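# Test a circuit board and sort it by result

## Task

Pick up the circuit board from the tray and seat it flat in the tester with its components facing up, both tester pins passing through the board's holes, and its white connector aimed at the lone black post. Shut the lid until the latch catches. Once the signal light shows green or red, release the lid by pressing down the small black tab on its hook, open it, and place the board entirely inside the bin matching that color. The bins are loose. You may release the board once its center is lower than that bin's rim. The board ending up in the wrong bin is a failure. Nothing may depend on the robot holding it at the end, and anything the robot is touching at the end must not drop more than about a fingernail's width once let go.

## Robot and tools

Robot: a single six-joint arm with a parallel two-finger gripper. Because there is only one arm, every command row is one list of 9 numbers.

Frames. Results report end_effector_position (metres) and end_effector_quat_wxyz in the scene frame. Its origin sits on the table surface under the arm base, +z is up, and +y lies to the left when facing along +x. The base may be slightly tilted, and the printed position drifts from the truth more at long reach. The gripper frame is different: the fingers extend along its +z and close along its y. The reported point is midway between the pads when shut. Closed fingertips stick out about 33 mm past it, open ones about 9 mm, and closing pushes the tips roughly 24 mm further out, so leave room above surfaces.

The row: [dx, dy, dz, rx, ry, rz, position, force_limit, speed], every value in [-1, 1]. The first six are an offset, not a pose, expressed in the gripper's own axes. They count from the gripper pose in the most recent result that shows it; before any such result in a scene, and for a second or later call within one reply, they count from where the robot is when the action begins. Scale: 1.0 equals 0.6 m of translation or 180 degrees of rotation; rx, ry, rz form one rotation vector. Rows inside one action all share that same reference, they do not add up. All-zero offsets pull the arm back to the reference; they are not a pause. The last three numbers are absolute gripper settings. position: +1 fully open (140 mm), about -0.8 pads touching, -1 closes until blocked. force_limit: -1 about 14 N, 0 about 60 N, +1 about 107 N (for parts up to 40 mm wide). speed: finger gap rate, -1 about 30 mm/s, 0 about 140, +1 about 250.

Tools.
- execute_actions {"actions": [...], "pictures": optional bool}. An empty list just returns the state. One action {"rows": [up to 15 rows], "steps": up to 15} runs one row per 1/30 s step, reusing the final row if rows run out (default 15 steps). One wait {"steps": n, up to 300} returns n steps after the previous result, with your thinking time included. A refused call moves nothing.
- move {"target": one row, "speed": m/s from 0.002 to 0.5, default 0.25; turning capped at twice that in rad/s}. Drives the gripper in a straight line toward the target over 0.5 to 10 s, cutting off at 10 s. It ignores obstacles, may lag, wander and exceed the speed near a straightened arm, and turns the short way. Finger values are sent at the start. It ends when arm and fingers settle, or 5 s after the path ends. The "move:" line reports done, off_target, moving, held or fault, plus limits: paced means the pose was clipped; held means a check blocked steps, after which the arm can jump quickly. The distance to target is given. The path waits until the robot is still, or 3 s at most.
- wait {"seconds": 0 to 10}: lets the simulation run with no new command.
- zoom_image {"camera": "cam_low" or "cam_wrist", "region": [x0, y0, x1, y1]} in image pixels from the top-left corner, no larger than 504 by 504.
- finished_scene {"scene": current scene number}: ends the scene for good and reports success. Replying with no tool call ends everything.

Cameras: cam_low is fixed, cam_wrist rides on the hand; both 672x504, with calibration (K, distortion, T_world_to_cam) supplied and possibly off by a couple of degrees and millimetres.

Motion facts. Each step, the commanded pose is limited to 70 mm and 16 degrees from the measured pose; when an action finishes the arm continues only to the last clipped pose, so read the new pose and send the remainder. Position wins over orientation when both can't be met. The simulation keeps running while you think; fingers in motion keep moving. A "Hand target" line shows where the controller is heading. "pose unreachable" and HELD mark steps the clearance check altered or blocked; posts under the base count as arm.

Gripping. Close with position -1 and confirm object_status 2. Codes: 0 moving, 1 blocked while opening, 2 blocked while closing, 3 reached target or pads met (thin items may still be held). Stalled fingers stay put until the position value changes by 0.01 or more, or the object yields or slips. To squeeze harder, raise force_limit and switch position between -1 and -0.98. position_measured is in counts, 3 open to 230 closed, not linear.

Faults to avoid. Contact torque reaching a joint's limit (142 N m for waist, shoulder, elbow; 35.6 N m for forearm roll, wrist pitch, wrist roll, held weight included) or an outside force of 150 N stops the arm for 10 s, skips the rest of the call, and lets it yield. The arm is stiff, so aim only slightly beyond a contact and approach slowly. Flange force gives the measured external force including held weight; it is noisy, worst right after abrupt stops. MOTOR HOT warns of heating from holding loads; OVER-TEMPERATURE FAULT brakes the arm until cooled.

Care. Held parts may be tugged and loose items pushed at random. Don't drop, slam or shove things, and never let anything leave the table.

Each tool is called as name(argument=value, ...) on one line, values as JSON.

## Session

execute_actions(actions=[])

Scene clock: 0.00 s of 12600.00 s.
end_effector_position=(+0.4524, -0.4621, +0.3840) position_measured=3 object_status=3 end_effector_quat_wxyz=(+0.071, +0.198, +0.953, -0.217)
Joint positions: [-0.792  0.498  0.186 -0.249 -1.072 -1.147]
Joint velocities: [ 0.001  0.     0.    -0.     0.     0.   ]
Flange force (N, the push that the arm receives, along the gripper's own x y z axes): no reading
Hand target: +0.452, -0.462, +0.384; +0.071, +0.198, +0.953, -0.217
camera_calibration (this result's frames):
cam_wrist: T_world_to_cam=[[0.378562, 0.848035, -0.370848, 0.357498], [0.848984, -0.158555, 0.50407, -0.660717], [0.368669, -0.505666, -0.779991, 0.0884754], [0, 0, 0, 1]] pos_world=[0.392985, -0.363192, 0.534635]

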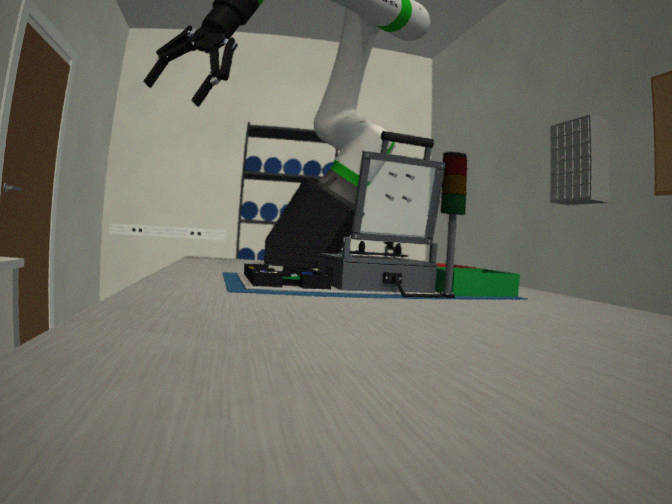

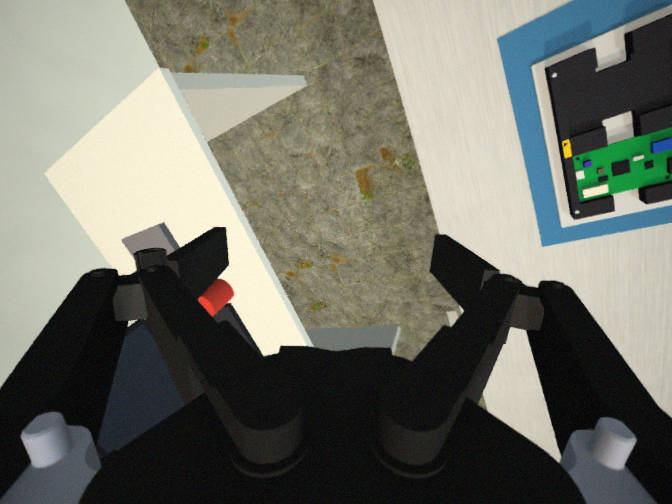

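zoom_image(camera="cam_low", region=[210, 120, 540, 320])

zoom_image(camera="cam_wrist", region=[480, 0, 672, 260])

Region (210, 120, 540, 320) of cam_low's 672x504 image, scaled by 1.527, with more detail than that image has; it fills the top 305 rows of this view, and the rest is white.

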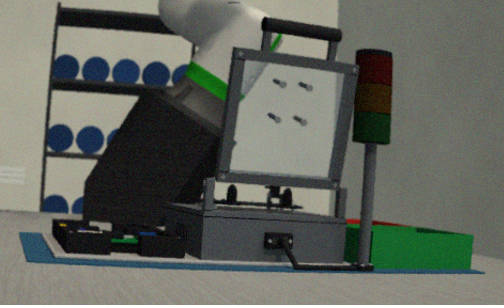

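Region (480, 0, 672, 260) of cam_wrist's 672x504 image, scaled by 1.938, with more detail than that image has; it fills the left 372 columns of this view, and the rest is white.

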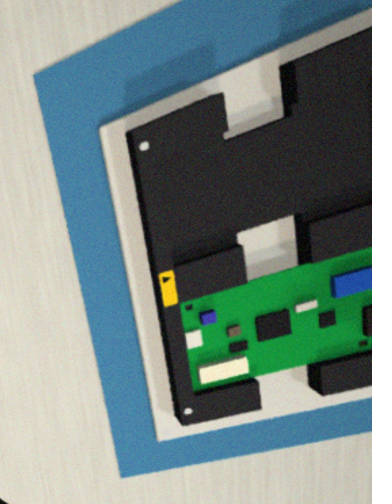

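zoom_image(camera="cam_low", region=[310, 225, 450, 300])

Region (310, 225, 450, 300) of cam_low's 672x504 image, scaled by 3.600, with more detail than that image has; it fills the top 270 rows of this view, and the rest is white.

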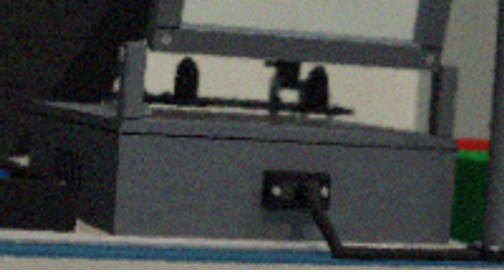

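move(target=[0.0732,0.6016,0.2330,-0.0729,0.1360,0.3477,0.25,0.1,0.3], speed=0.4)

Scene clock: 122.00 s of 12600.00 s.
end_effector_position=(+0.5674, -0.2096, +0.1103) position_measured=98 object_status=3 end_effector_quat_wxyz=(+0.000, +0.690, +0.724, -0.000)
Joint positions: [-0.393  0.633  0.162 -0.602 -1.129 -2.416]
Joint velocities: [ 0.001  0.    -0.001 -0.001  0.001 -0.002]
Flange force (N, the push that the arm receives, along the gripper's own x y z axes): [-5.1 2.6 -0.9]
Hand target: +0.567, -0.210, +0.110; +0.000, +0.690, +0.724, -0.000
Off the commanded pose: 0.001 m, 0 deg.
After step 90, 117.00 s passed at rest.
move: done
camera_calibration (this result's frames):
cam_wrist: T_world_to_cam=[[0.996533, 0.0795068, 0.0244918, -0.556993], [0.0664723, -0.937977, 0.340265, -0.281678], [0.0500261, -0.337457, -0.940011, 0.193919], [0, 0, 0, 1]] pos_world=[0.564085, -0.154484, 0.291773]

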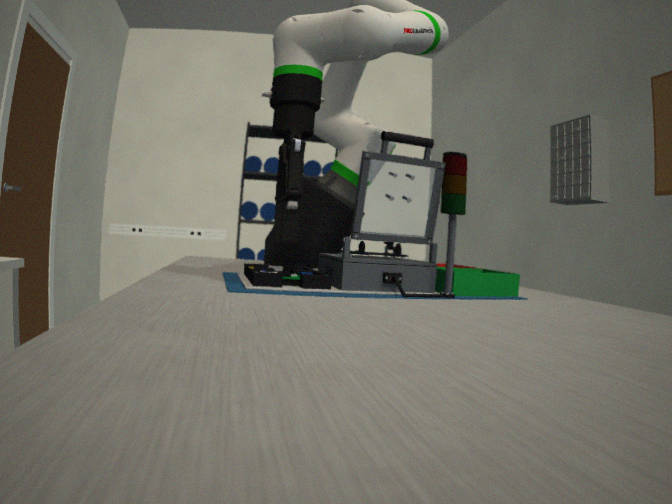

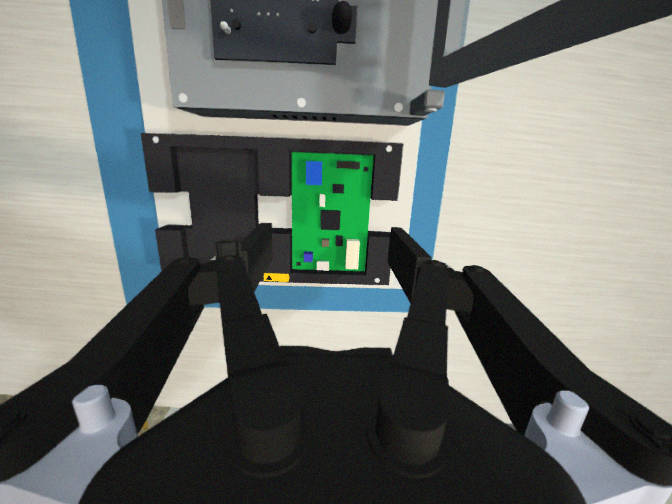

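zoom_image(camera="cam_wrist", region=[240, 130, 420, 300])

Region (240, 130, 420, 300) of cam_wrist's 672x504 image, scaled by 2.800, with more detail than that image has.

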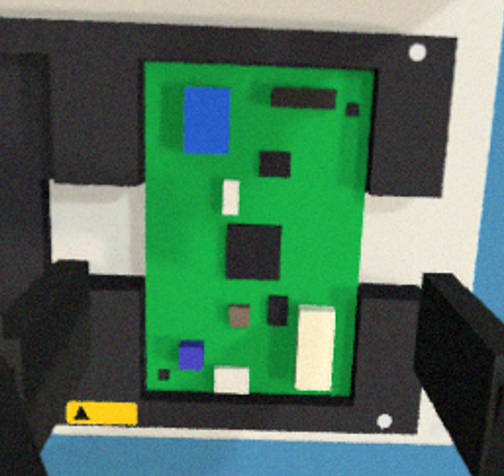

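zoom_image(camera="cam_wrist", region=[160, 0, 320, 125])

zoom_image(camera="cam_wrist", region=[290, 0, 450, 125])

Region (160, 0, 320, 125) of cam_wrist's 672x504 image, scaled by 3.150, with more detail than that image has; it fills the top 394 rows of this view, and the rest is white.

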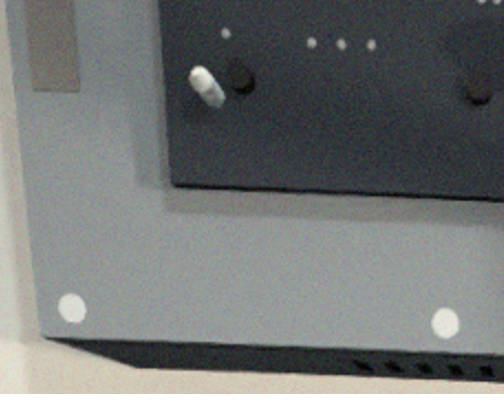

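Region (290, 0, 450, 125) of cam_wrist's 672x504 image, scaled by 3.150, with more detail than that image has; it fills the top 394 rows of this view, and the rest is white.

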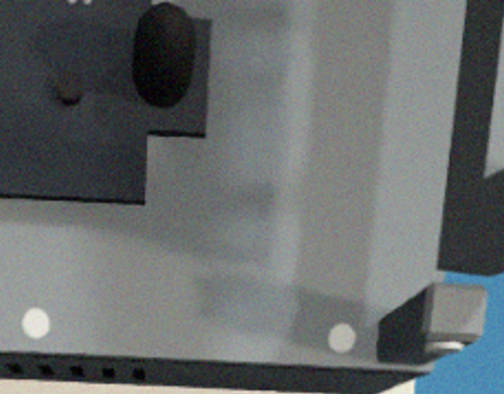

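move(target=[0.0150,0.0005,0.0800,0,0,-0.0010,0.25,0.1,0.3], speed=0.15)

move(target=[0,0,0.0340,0,0,0,0.25,0.1,0.3], speed=0.04)

Scene clock: 237.63 s of 12600.00 s.
end_effector_position=(+0.5673, -0.2005, +0.0623) position_measured=98 object_status=3 end_effector_quat_wxyz=(+0.000, +0.689, +0.725, -0.000)
Joint positions: [-0.343  0.676  0.136 -0.629 -1.046 -2.408]
Joint velocities: [ 0.001  0.001 -0.    -0.001  0.     0.   ]
Flange force (N, the push that the arm receives, along the gripper's own x y z axes): [-3.5 3.3 2.0]
Hand target: +0.567, -0.200, +0.062; +0.000, +0.689, +0.725, -0.000
Off the commanded pose: 0.000 m, 0 deg.
After step 90, 111.83 s passed at rest.
move: done
camera_calibration (this result's frames):
cam_wrist: T_world_to_cam=[[0.996258, 0.0828512, 0.0246031, -0.555687], [0.0695865, -0.937777, 0.340195, -0.258526], [0.0512578, -0.33721, -0.940033, 0.151294], [0, 0, 0, 1]] pos_world=[0.563843, -0.145383, 0.243842]

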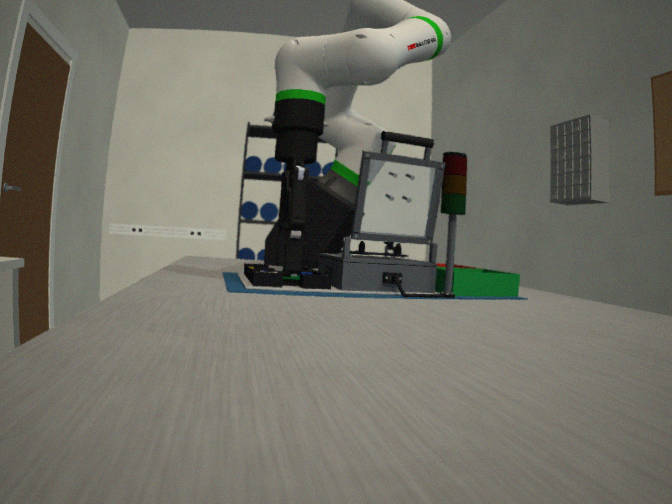

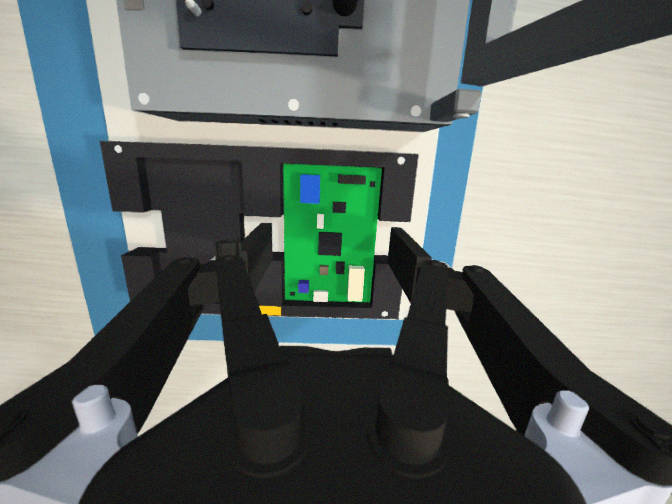

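Scene clock: 238.43 s of 12600.00 s.
end_effector_position=(+0.5673, -0.2004, +0.0420) position_measured=98 object_status=3 end_effector_quat_wxyz=(+0.000, +0.689, +0.725, -0.000)
Joint positions: [-0.327  0.704  0.135 -0.641 -1.015 -2.401]
Joint velocities: [0.002 0.001 0.    0.001 0.    0.   ]
Flange force (N, the push that the arm receives, along the gripper's own x y z axes): [-2.8 3.0 0.1]
Hand target: +0.567, -0.200, +0.042; +0.000, +0.689, +0.725, -0.000
Off the commanded pose: 0.000 m, 0 deg.
move: done
camera_calibration (this result's frames):
cam_wrist: T_world_to_cam=[[0.996258, 0.0828721, 0.0245406, -0.555138], [0.0696308, -0.937797, 0.340129, -0.251552], [0.0512014, -0.337148, -0.940058, 0.132191], [0, 0, 0, 1]] pos_world=[0.563808, -0.145332, 0.223451]

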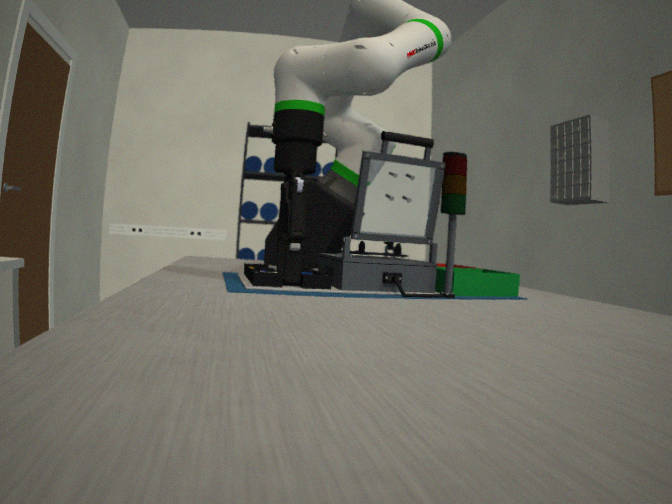

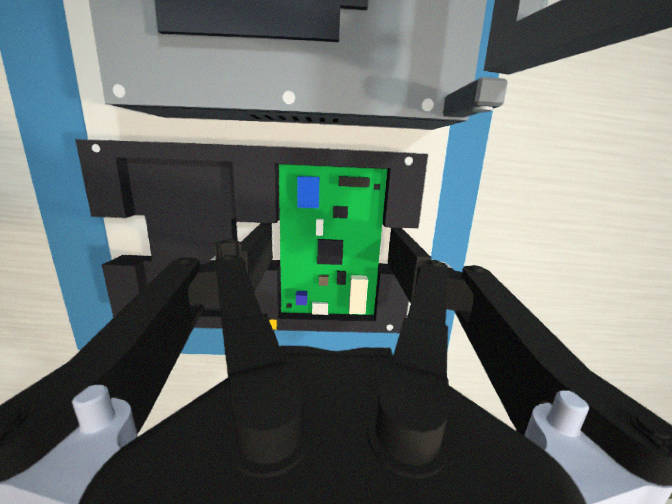

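zoom_image(camera="cam_wrist", region=[240, 150, 430, 335])

Region (240, 150, 430, 335) of cam_wrist's 672x504 image, scaled by 2.653, with more detail than that image has; it fills the top 491 rows of this view, and the rest is white.

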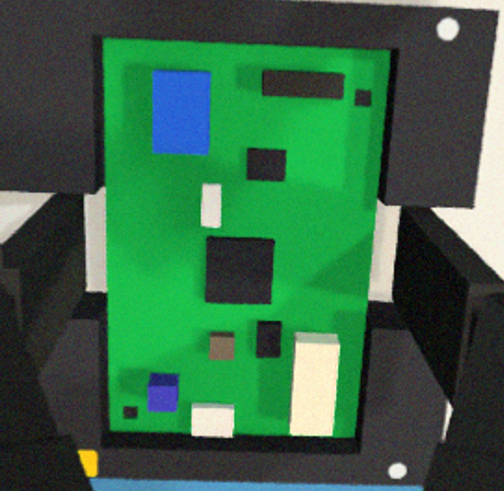

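execute_actions(actions=[{"rows": [[0,0,-0.0008,0,0,0,-1,0.1,-0.6],[0,0,-0.0016,0,0,0,-1,0.1,-0.6],[0,0,-0.0019,0,0,0,-1,0.1,-0.6],[0,0,-0.0019,0,0,0,-1,0.1,-0.6],[0,0,-0.0021,0,0,0,-1,0.1,-0.6],[0,0,-0.0023,0,0,0,-1,0.1,-0.6],[0,0,-0.0025,0,0,0,-1,0.1,-0.6],[0,0,-0.0027,0,0,0,-1,0.1,-0.6],[0,0,-0.0029,0,0,0,-1,0.1,-0.6]], "steps": 15}], pictures=false)

move(target=[0,0,-0.0310,0,0,0,-1,0.1,-0.6], speed=0.07)

move(target=[0.010,-0.020,-0.1383,0,0,-0.2778,-1,0.1,-0.6], speed=0.5)

move(target=[0.2135,0.1787,0.030,0,0,-0.7222,-1,0.1,-0.6], speed=0.5)

Scene clock: 300.97 s of 12600.00 s.
end_effector_position=(+0.5673, -0.2004, +0.0437) position_measured=126 object_status=2 end_effector_quat_wxyz=(+0.000, +0.689, +0.725, -0.000)
Joint positions: [-0.328  0.702  0.135 -0.64  -1.018 -2.402]
Joint velocities: [ 0.    -0.     0.001  0.001 -0.001 -0.   ]
Flange force (N, the push that the arm receives, along the gripper's own x y z axes): [-2.2 -2.5 3.9]
Hand target: +0.567, -0.200, +0.044; +0.000, +0.689, +0.725, -0.000
Off the commanded pose: 0.000 m, 0 deg.
Steps of this call (steps 1 to 90: nothing new was sent; then 59.03 s passed at rest; steps 91 to 105: all 15 steps of this action). Readings (end_effector_position | what the end effector reports):
91: (+0.5674, -0.2004, +0.0419) | position_measured=98 object_status=0
92: (+0.5674, -0.2004, +0.0419) | position_measured=100 object_status=0
94: (+0.5676, -0.2004, +0.0424) | position_measured=108 object_status=0
98: (+0.5673, -0.2004, +0.0433) | position_measured=124 object_status=0
105: the state above

Scene clock: 301.93 s of 12600.00 s.
end_effector_position=(+0.5673, -0.2005, +0.0622) position_measured=126 object_status=2 end_effector_quat_wxyz=(+0.000, +0.689, +0.725, -0.000)
Joint positions: [-0.343  0.676  0.136 -0.629 -1.046 -2.408]
Joint velocities: [-0.    -0.001  0.001  0.    -0.001 -0.   ]
Flange force (N, the push that the arm receives, along the gripper's own x y z axes): [-1.5 1.0 -0.7]
Hand target: +0.567, -0.200, +0.062; +0.000, +0.689, +0.725, -0.000
Off the commanded pose: 0.000 m, 0 deg.
move: done
camera_calibration (this result's frames):
cam_wrist: T_world_to_cam=[[0.996266, 0.0827889, 0.0245132, -0.55562], [0.0695602, -0.937792, 0.340157, -0.258459], [0.0511495, -0.337182, -0.940049, 0.151267], [0, 0, 0, 1]] pos_world=[0.563786, -0.145377, 0.243735]

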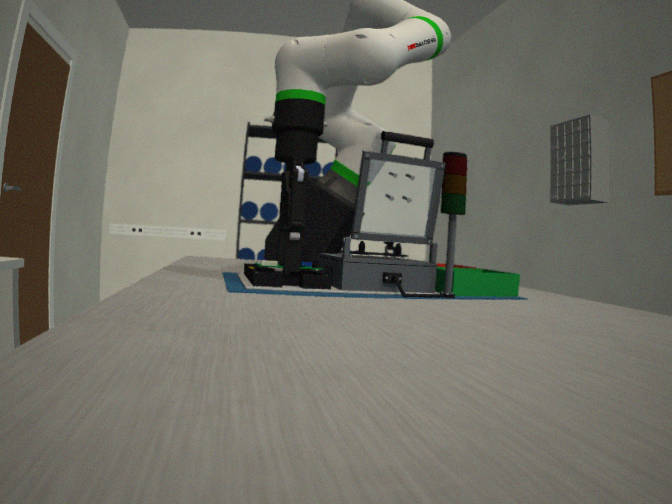

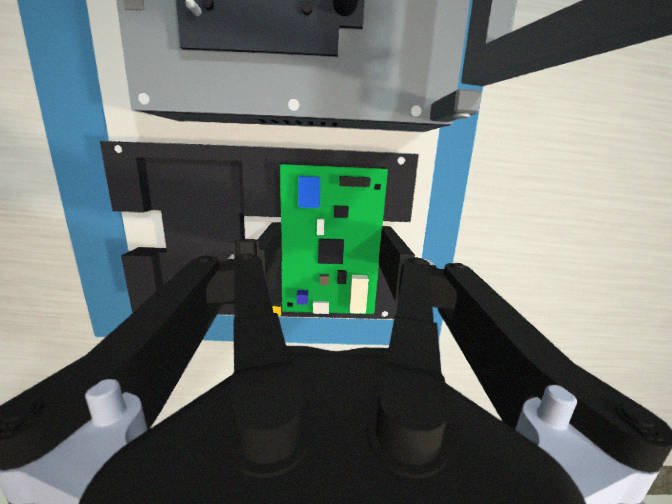

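Scene clock: 303.37 s of 12600.00 s.
end_effector_position=(+0.5549, -0.1953, +0.1453) position_measured=126 object_status=2 end_effector_quat_wxyz=(+0.000, +0.318, +0.948, -0.000)
Joint positions: [-0.41   0.552  0.121 -0.59  -1.17  -1.551]
Joint velocities: [-0.001 -0.     0.001 -0.002 -0.001  0.003]
Flange force (N, the push that the arm receives, along the gripper's own x y z axes): [-3.6 -0.6 0.7]
Hand target: +0.555, -0.195, +0.145; +0.000, +0.318, +0.948, -0.000
Off the commanded pose: 0.000 m, 0 deg.
move: done
camera_calibration (this result's frames):
cam_wrist: T_world_to_cam=[[0.577232, 0.816235, 0.0237479, -0.169883], [0.763058, -0.549525, 0.340242, -0.589981], [0.290767, -0.178277, -0.940038, 0.12979], [0, 0, 0, 1]] pos_world=[0.510513, -0.162406, 0.326778]

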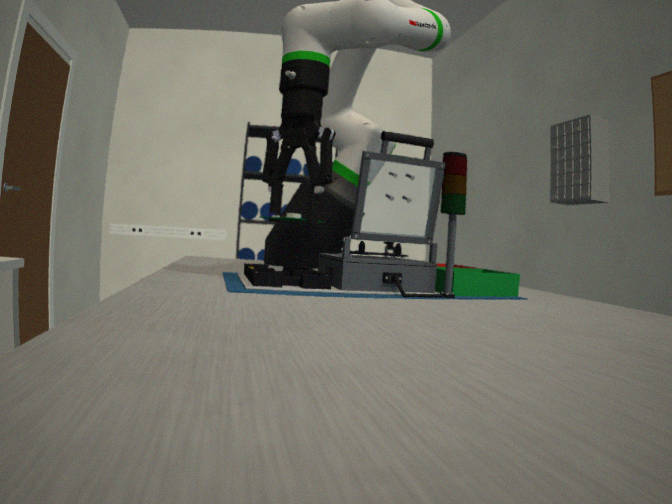

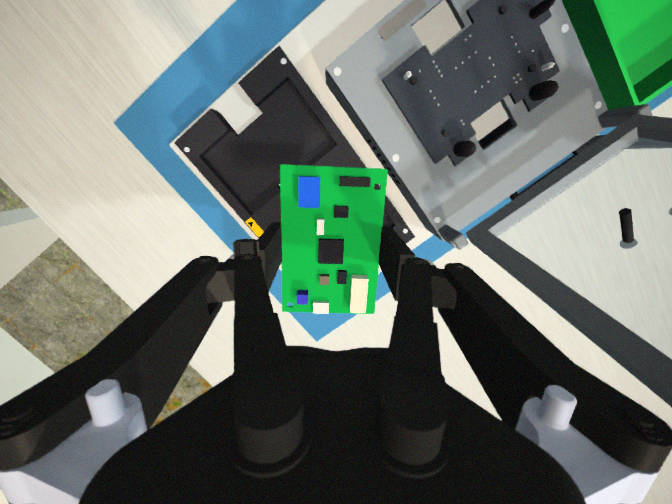

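Scene clock: 306.20 s of 12600.00 s.
end_effector_position=(+0.5178, -0.0323, +0.1276) position_measured=126 object_status=2 end_effector_quat_wxyz=(-0.000, +0.725, -0.689, +0.001)
Joint positions: [-0.147  0.248 -0.178 -0.599 -1.04   0.494]
Joint velocities: [-0.    -0.    -0.001 -0.001 -0.     0.003]
Flange force (N, the push that the arm receives, along the gripper's own x y z axes): [4.1 -2.3 0.3]
Hand target: +0.518, -0.032, +0.128; -0.000, +0.725, -0.689, +0.001
Off the commanded pose: 0.001 m, 0 deg.
move: done
camera_calibration (this result's frames):
cam_wrist: T_world_to_cam=[[-0.996304, -0.08271, 0.0232009, 0.504752], [-0.0699934, 0.9382, 0.338942, 0.0135153], [-0.049801, 0.336065, -0.940521, 0.346061], [0, 0, 0, 1]] pos_world=[0.521066, -0.0872311, 0.309186]

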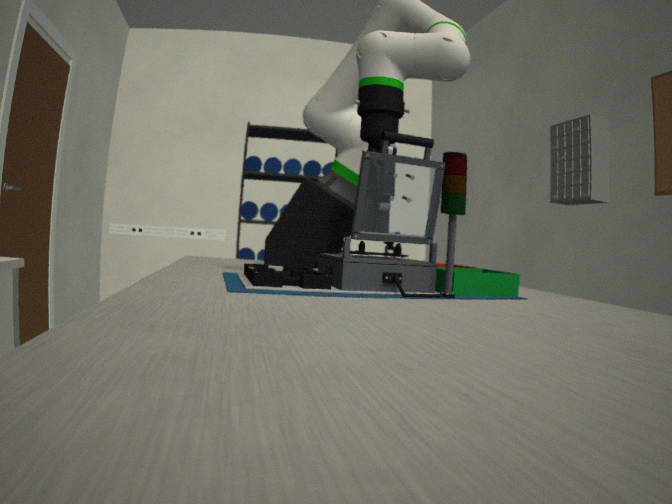

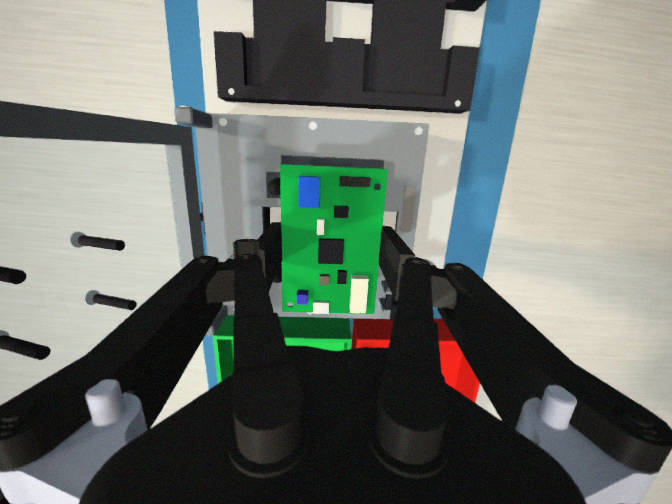

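zoom_image(camera="cam_wrist", region=[205, 105, 335, 225])

zoom_image(camera="cam_wrist", region=[305, 105, 435, 225])

zoom_image(camera="cam_wrist", region=[265, 230, 405, 335])

Region (205, 105, 335, 225) of cam_wrist's 672x504 image, scaled by 3.877, with more detail than that image has; it fills the top 465 rows of this view, and the rest is white.

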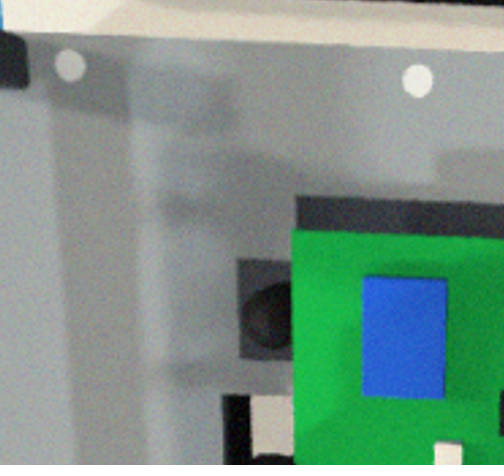

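Region (305, 105, 435, 225) of cam_wrist's 672x504 image, scaled by 3.877, with more detail than that image has; it fills the top 465 rows of this view, and the rest is white.

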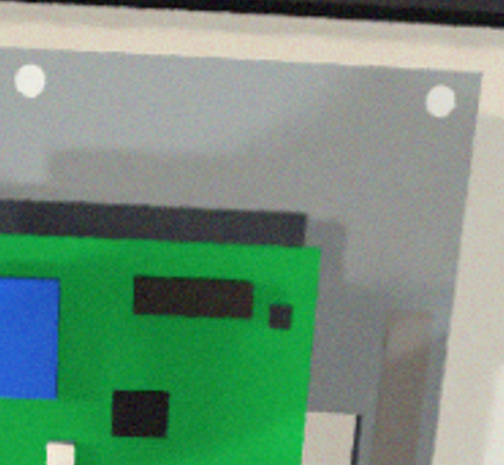

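Region (265, 230, 405, 335) of cam_wrist's 672x504 image, scaled by 3.600, with more detail than that image has; it fills the top 378 rows of this view, and the rest is white.

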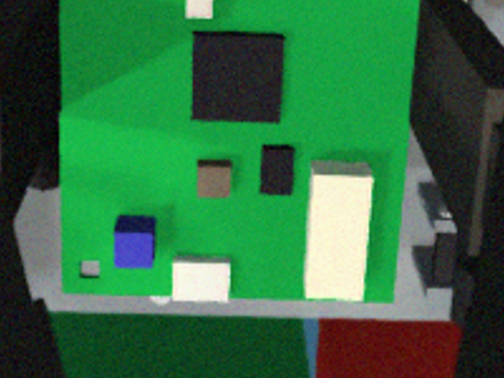

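move(target=[0.0033,-0.0005,0.0350,0,0,0,-1,0.1,-0.6], speed=0.05)

zoom_image(camera="cam_wrist", region=[340, 145, 410, 210])

zoom_image(camera="cam_wrist", region=[255, 140, 325, 210])

zoom_image(camera="cam_wrist", region=[262, 265, 362, 335])

Scene clock: 426.97 s of 12600.00 s.
end_effector_position=(+0.5183, -0.0342, +0.1067) position_measured=126 object_status=2 end_effector_quat_wxyz=(-0.000, +0.725, -0.689, +0.001)
Joint positions: [-0.131  0.281 -0.184 -0.612 -0.999  0.506]
Joint velocities: [0.001 0.001 0.001 0.    0.001 0.   ]
Flange force (N, the push that the arm receives, along the gripper's own x y z axes): [3.6 -3.5 1.2]
Hand target: +0.518, -0.034, +0.107; -0.000, +0.725, -0.689, +0.001
Off the commanded pose: 0.000 m, 0 deg.
After step 90, 117.00 s passed at rest.
move: done
camera_calibration (this result's frames):
cam_wrist: T_world_to_cam=[[-0.996295, -0.0828214, 0.0231797, 0.505503], [-0.0701031, 0.938175, 0.338987, 0.0224837], [-0.049822, 0.336106, -0.940505, 0.327008], [0, 0, 0, 1]] pos_world=[0.521498, -0.0891368, 0.288214]

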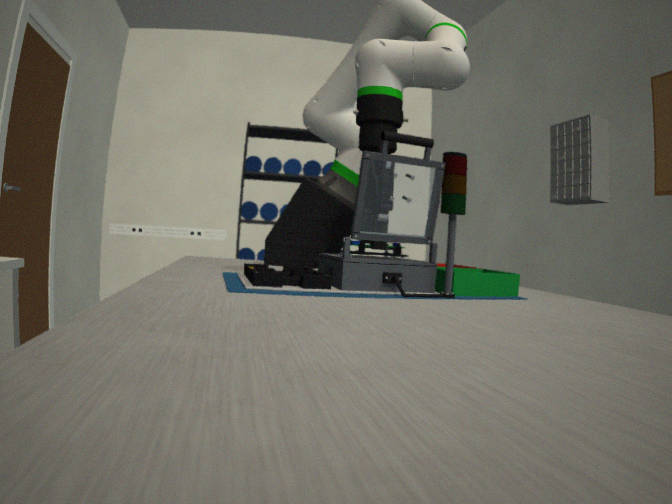

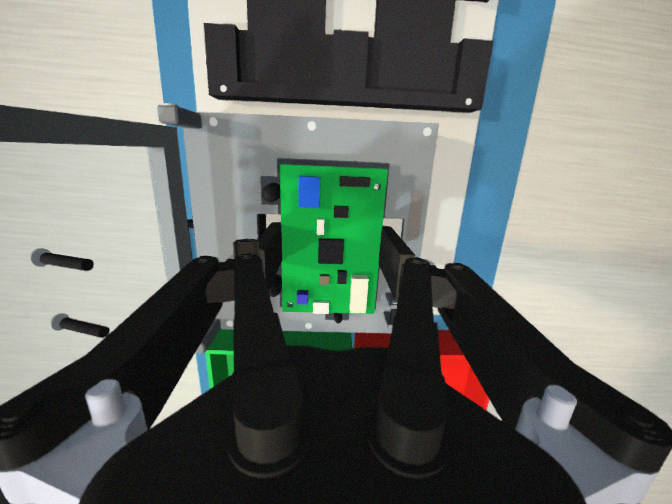

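Region (340, 145, 410, 210) of cam_wrist's 672x504 image, scaled by 7.200, with more detail than that image has; it fills the top 468 rows of this view, and the rest is white.

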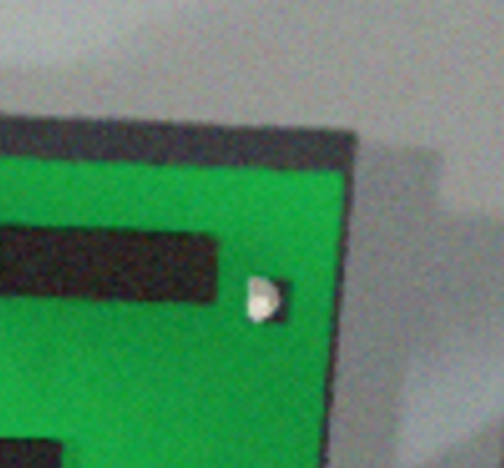

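Region (255, 140, 325, 210) of cam_wrist's 672x504 image, scaled by 7.200, with more detail than that image has.

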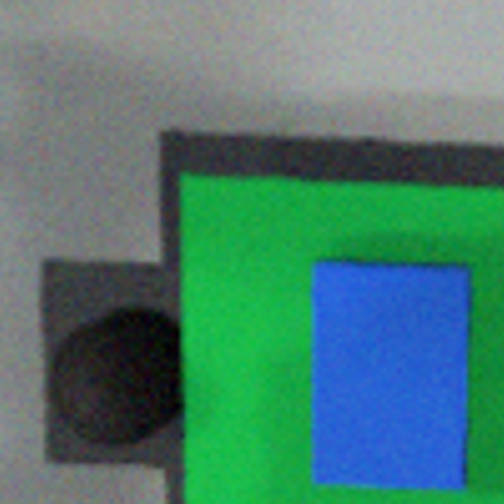

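Region (262, 265, 362, 335) of cam_wrist's 672x504 image, scaled by 5.040, with more detail than that image has; it fills the top 353 rows of this view, and the rest is white.

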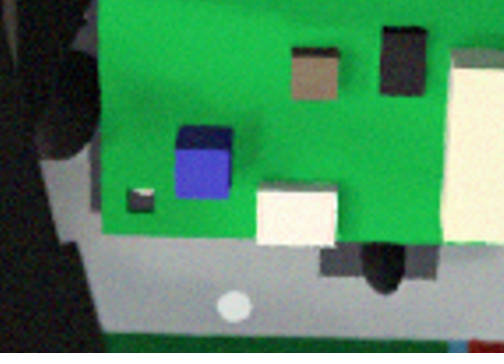

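execute_actions(actions=[{"rows": [[-0.0004,-0.0002,0.0004,0,0,0,-1,0.1,-0.6],[-0.0007,-0.0003,0.0008,0,0,0,-1,0.1,-0.6],[-0.00075,-0.00035,0.0012,0,0,0,-1,0.1,-0.6]], "steps": 8}], pictures=false)

move(target=[0,0,0.0125,0,0,0,-1,0.1,-0.6], speed=0.012)

zoom_image(camera="cam_wrist", region=[340, 145, 410, 210])

zoom_image(camera="cam_wrist", region=[262, 265, 362, 335])

Scene clock: 463.63 s of 12600.00 s.
end_effector_position=(+0.5185, -0.0338, +0.1060) position_measured=126 object_status=2 end_effector_quat_wxyz=(-0.000, +0.725, -0.689, +0.001)
Joint positions: [-0.129  0.281 -0.184 -0.612 -0.998  0.505]
Joint velocities: [ 0.001  0.    -0.001 -0.001  0.001 -0.002]
Flange force (N, the push that the arm receives, along the gripper's own x y z axes): [1.7 -3.3 0.7]
Hand target: +0.518, -0.034, +0.106; -0.000, +0.725, -0.689, +0.001
Off the commanded pose: 0.000 m, 0 deg.
Steps of this call (steps 1 to 90: nothing new was sent; then 33.40 s passed at rest; steps 91 to 98: all 8 steps of this action). Readings (end_effector_position | what the end effector reports):
91: (+0.5183, -0.0342, +0.1066) | position_measured=126 object_status=2
92: (+0.5183, -0.0341, +0.1065) | position_measured=126 object_status=2
94: (+0.5184, -0.0339, +0.1062) | position_measured=126 object_status=2
98: the state above

Scene clock: 464.70 s of 12600.00 s.
end_effector_position=(+0.5185, -0.0338, +0.0985) position_measured=126 object_status=2 end_effector_quat_wxyz=(-0.000, +0.725, -0.689, +0.001)
Joint positions: [-0.122  0.292 -0.186 -0.617 -0.983  0.508]
Joint velocities: [-0.001  0.001  0.001  0.001  0.001  0.   ]
Flange force (N, the push that the arm receives, along the gripper's own x y z axes): [3.4 -3.8 1.1]
Hand target: +0.518, -0.034, +0.098; -0.000, +0.725, -0.689, +0.001
Off the commanded pose: 0.000 m, 0 deg.
move: done
camera_calibration (this result's frames):
cam_wrist: T_world_to_cam=[[-0.996291, -0.082867, 0.023168, 0.50593], [-0.0701491, 0.938165, 0.339006, 0.0248426], [-0.0498278, 0.336123, -0.940499, 0.319158], [0, 0, 0, 1]] pos_world=[0.521699, -0.0886579, 0.280024]

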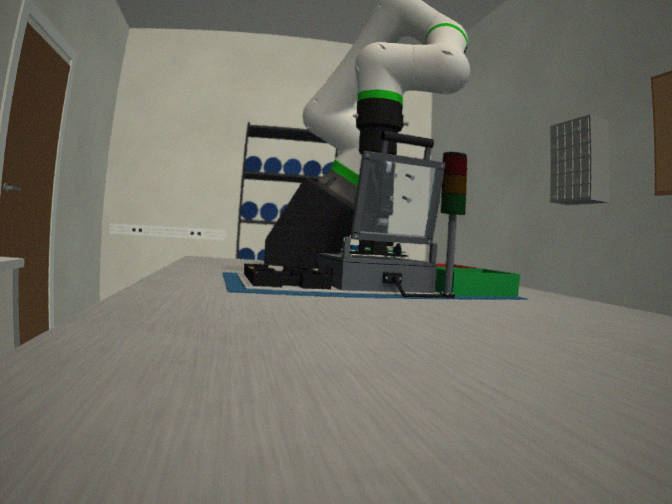

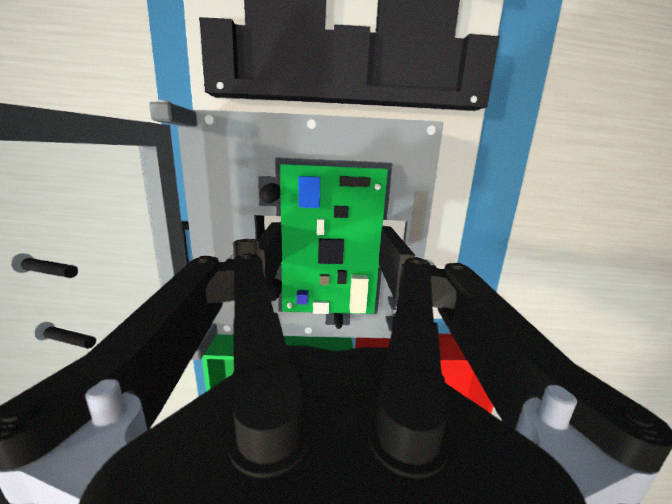

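Region (340, 145, 410, 210) of cam_wrist's 672x504 image, scaled by 7.200, with more detail than that image has; it fills the top 468 rows of this view, and the rest is white.

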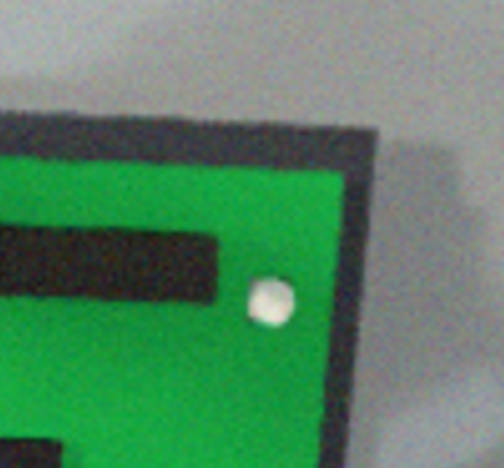

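Region (262, 265, 362, 335) of cam_wrist's 672x504 image, scaled by 5.040, with more detail than that image has; it fills the top 353 rows of this view, and the rest is white.

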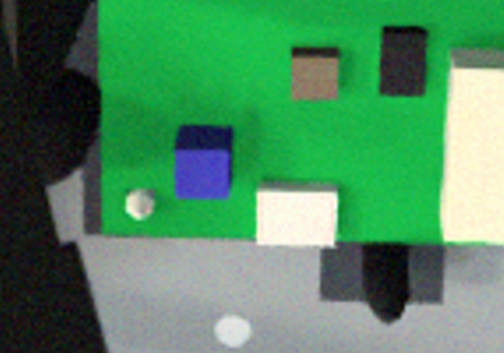

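execute_actions(actions=[{"rows": [[0,0,0.0003,0,0,0,-1,0.1,-0.6],[0,0,0.0006,0,0,0,-1,0.1,-0.6],[0,0,0.0009,0,0,0,-1,0.1,-0.6],[0,0,0.0012,0,0,0,-1,0.1,-0.6],[0,0,0.0014,0,0,0,-1,0.1,-0.6]], "steps": 11}], pictures=false)

execute_actions(actions=[{"rows": [[0,0,0,0,0,0,0.22,0.1,-0.3]], "steps": 8}])

zoom_image(camera="cam_wrist", region=[250, 145, 420, 335])

move(target=[0,0,-0.045,0,0,0,0.22,0.1,-0.3], speed=0.12)

move(target=[0,-0.150,-0.332,0,0,0,-0.20,0.3,0.3], speed=0.3)

move(target=[0,-0.0833,0,0,0,0,-0.20,0.3,0.3], speed=0.2)

Scene clock: 585.07 s of 12600.00 s.
end_effector_position=(+0.5185, -0.0337, +0.0976) position_measured=126 object_status=2 end_effector_quat_wxyz=(-0.000, +0.725, -0.689, +0.001)
Joint positions: [-0.122  0.294 -0.187 -0.618 -0.981  0.508]
Joint velocities: [0.002 0.    0.002 0.    0.    0.   ]
Flange force (N, the push that the arm receives, along the gripper's own x y z axes): [3.8 -4.1 0.9]
Hand target: +0.518, -0.034, +0.098; -0.000, +0.725, -0.689, +0.001
Off the commanded pose: 0.000 m, 0 deg.
Steps of this call (steps 1 to 90: nothing new was sent; then 117.00 s passed at rest; steps 91 to 101: all 11 steps of this action). Readings (end_effector_position | what the end effector reports):
91: (+0.5185, -0.0337, +0.0984) | position_measured=126 object_status=2
92: (+0.5185, -0.0337, +0.0984) | position_measured=126 object_status=2
94: (+0.5185, -0.0337, +0.0981) | position_measured=126 object_status=2
98: (+0.5185, -0.0337, +0.0977) | position_measured=126 object_status=2
101: the state above

Scene clock: 585.33 s of 12600.00 s.
end_effector_position=(+0.5185, -0.0337, +0.0976) position_measured=101 object_status=0 end_effector_quat_wxyz=(-0.000, +0.725, -0.689, +0.001)
Joint positions: [-0.122  0.294 -0.187 -0.618 -0.981  0.508]
Joint velocities: [ 0.001  0.     0.     0.002 -0.    -0.   ]
Flange force (N, the push that the arm receives, along the gripper's own x y z axes): [4.3 -3.5 0.0]
Hand target: +0.518, -0.034, +0.098; -0.000, +0.725, -0.689, +0.001
Off the commanded pose: 0.000 m, 0 deg.
Steps of this call (steps 1 to 8: all 8 steps of this action). Readings (end_effector_position | what the end effector reports):
1: (+0.5185, -0.0337, +0.0976) | position_measured=126 object_status=0
2: (+0.5185, -0.0337, +0.0976) | position_measured=126 object_status=0
4: (+0.5185, -0.0337, +0.0976) | position_measured=111 object_status=0
8: the state above
camera_calibration (this result's frames):
cam_wrist: T_world_to_cam=[[-0.996293, -0.0828481, 0.0231618, 0.505951], [-0.0701309, 0.93815, 0.339051, 0.0250921], [-0.049819, 0.33617, -0.940483, 0.318348], [0, 0, 0, 1]] pos_world=[0.521695, -0.0886421, 0.279174]

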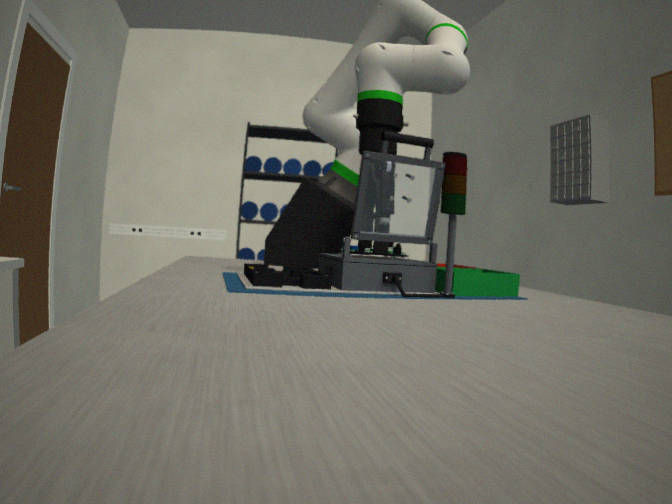

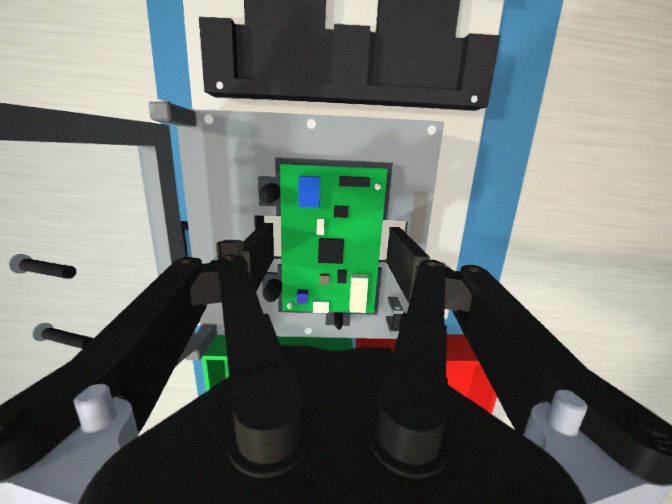

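Region (250, 145, 420, 335) of cam_wrist's 672x504 image, scaled by 2.653, with more detail than that image has; it fills the left 451 columns of this view, and the rest is white.

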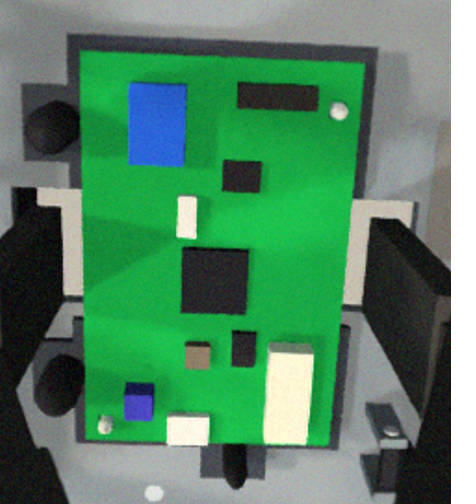

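Scene clock: 586.33 s of 12600.00 s.
end_effector_position=(+0.5184, -0.0338, +0.1246) position_measured=101 object_status=3 end_effector_quat_wxyz=(-0.000, +0.725, -0.689, +0.001)
Joint positions: [-0.147  0.255 -0.177 -0.601 -1.034  0.498]
Joint velocities: [-0.    -0.001  0.001 -0.001 -0.001 -0.   ]
Flange force (N, the push that the arm receives, along the gripper's own x y z axes): [2.3 -2.5 0.0]
Hand target: +0.518, -0.034, +0.125; -0.000, +0.725, -0.689, +0.001
Off the commanded pose: 0.000 m, 0 deg.
move: done
camera_calibration (this result's frames):
cam_wrist: T_world_to_cam=[[-0.996304, -0.0827051, 0.0232062, 0.505276], [-0.0699848, 0.938185, 0.338986, 0.0159574], [-0.0498076, 0.336109, -0.940505, 0.34373], [0, 0, 0, 1]] pos_world=[0.521646, -0.0887127, 0.306145]

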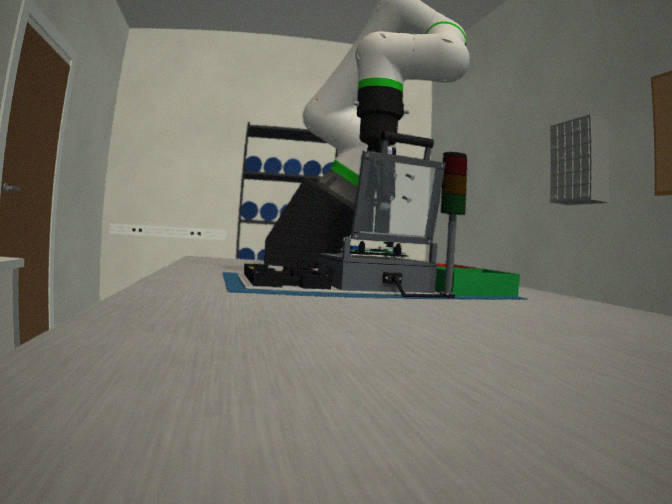

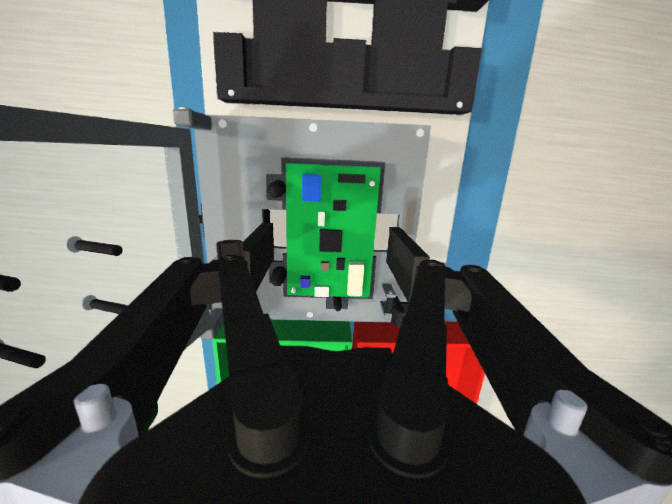

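Scene clock: 587.57 s of 12600.00 s.
end_effector_position=(+0.6081, -0.0298, +0.3239) position_measured=154 object_status=3 end_effector_quat_wxyz=(-0.000, +0.725, -0.689, +0.001)
Joint positions: [-0.298  0.264  0.297 -0.531 -1.507  0.369]
Joint velocities: [ 0.001  0.001  0.003  0.001 -0.002 -0.   ]
Flange force (N, the push that the arm receives, along the gripper's own x y z axes): [3.8 -4.8 -1.0]
Hand target: +0.608, -0.030, +0.324; -0.000, +0.725, -0.689, +0.001
Off the commanded pose: 0.001 m, 0 deg.
move: done
camera_calibration (this result's frames):
cam_wrist: T_world_to_cam=[[-0.996419, -0.0813621, 0.0230143, 0.590456], [-0.0688056, 0.938416, 0.338588, -0.0496425], [-0.0491452, 0.335792, -0.940653, 0.533905], [0, 0, 0, 1]] pos_world=[0.611164, -0.0846549, 0.505439]

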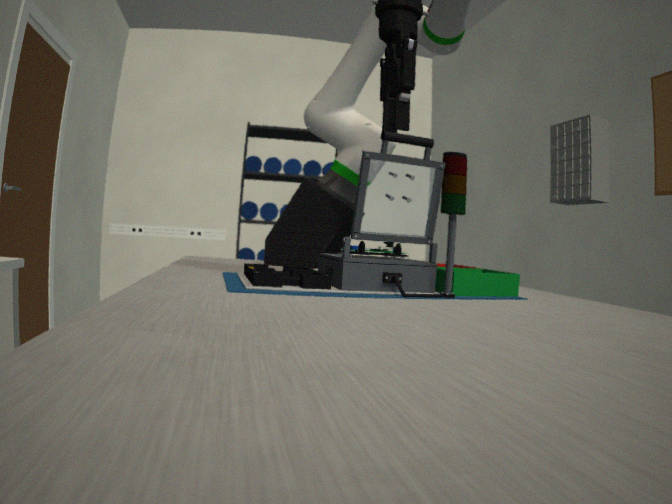

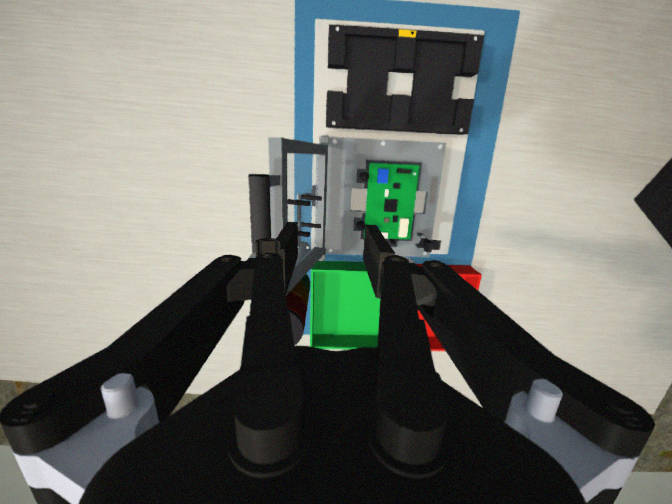

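Scene clock: 588.37 s of 12600.00 s.
end_effector_position=(+0.6580, -0.0273, +0.3239) position_measured=154 object_status=3 end_effector_quat_wxyz=(-0.000, +0.725, -0.689, +0.001)
Joint positions: [-0.274  0.369  0.464 -0.527 -1.547  0.317]
Joint velocities: [ 0.     0.002  0.002 -0.    -0.001 -0.001]
Flange force (N, the push that the arm receives, along the gripper's own x y z axes): [2.7 -6.0 -1.3]
Hand target: +0.658, -0.027, +0.324; -0.000, +0.725, -0.689, +0.001
Off the commanded pose: 0.000 m, 0 deg.
move: done
camera_calibration (this result's frames):
cam_wrist: T_world_to_cam=[[-0.996434, -0.0812375, 0.0227915, 0.64048], [-0.0687631, 0.938419, 0.338586, -0.0486244], [-0.0488939, 0.335812, -0.940659, 0.535397], [0, 0, 0, 1]] pos_world=[0.66103, -0.0821314, 0.505492]

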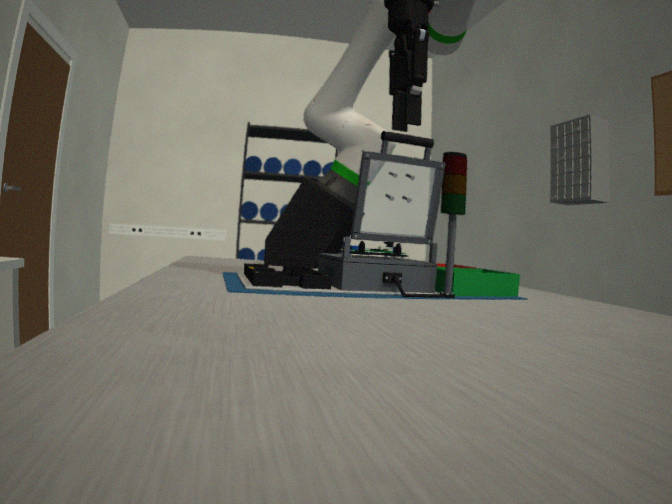

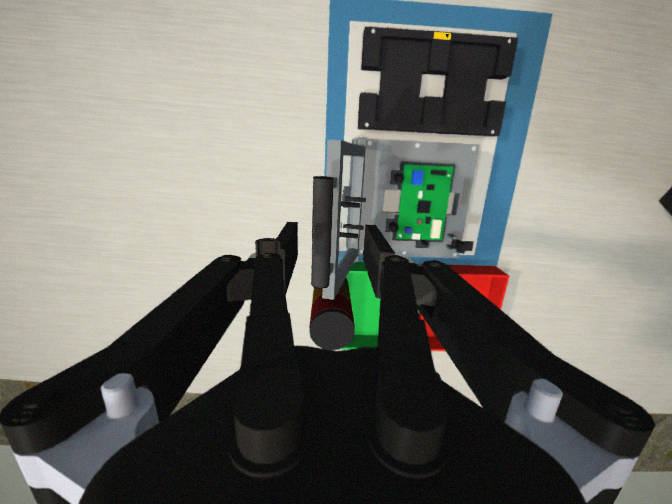

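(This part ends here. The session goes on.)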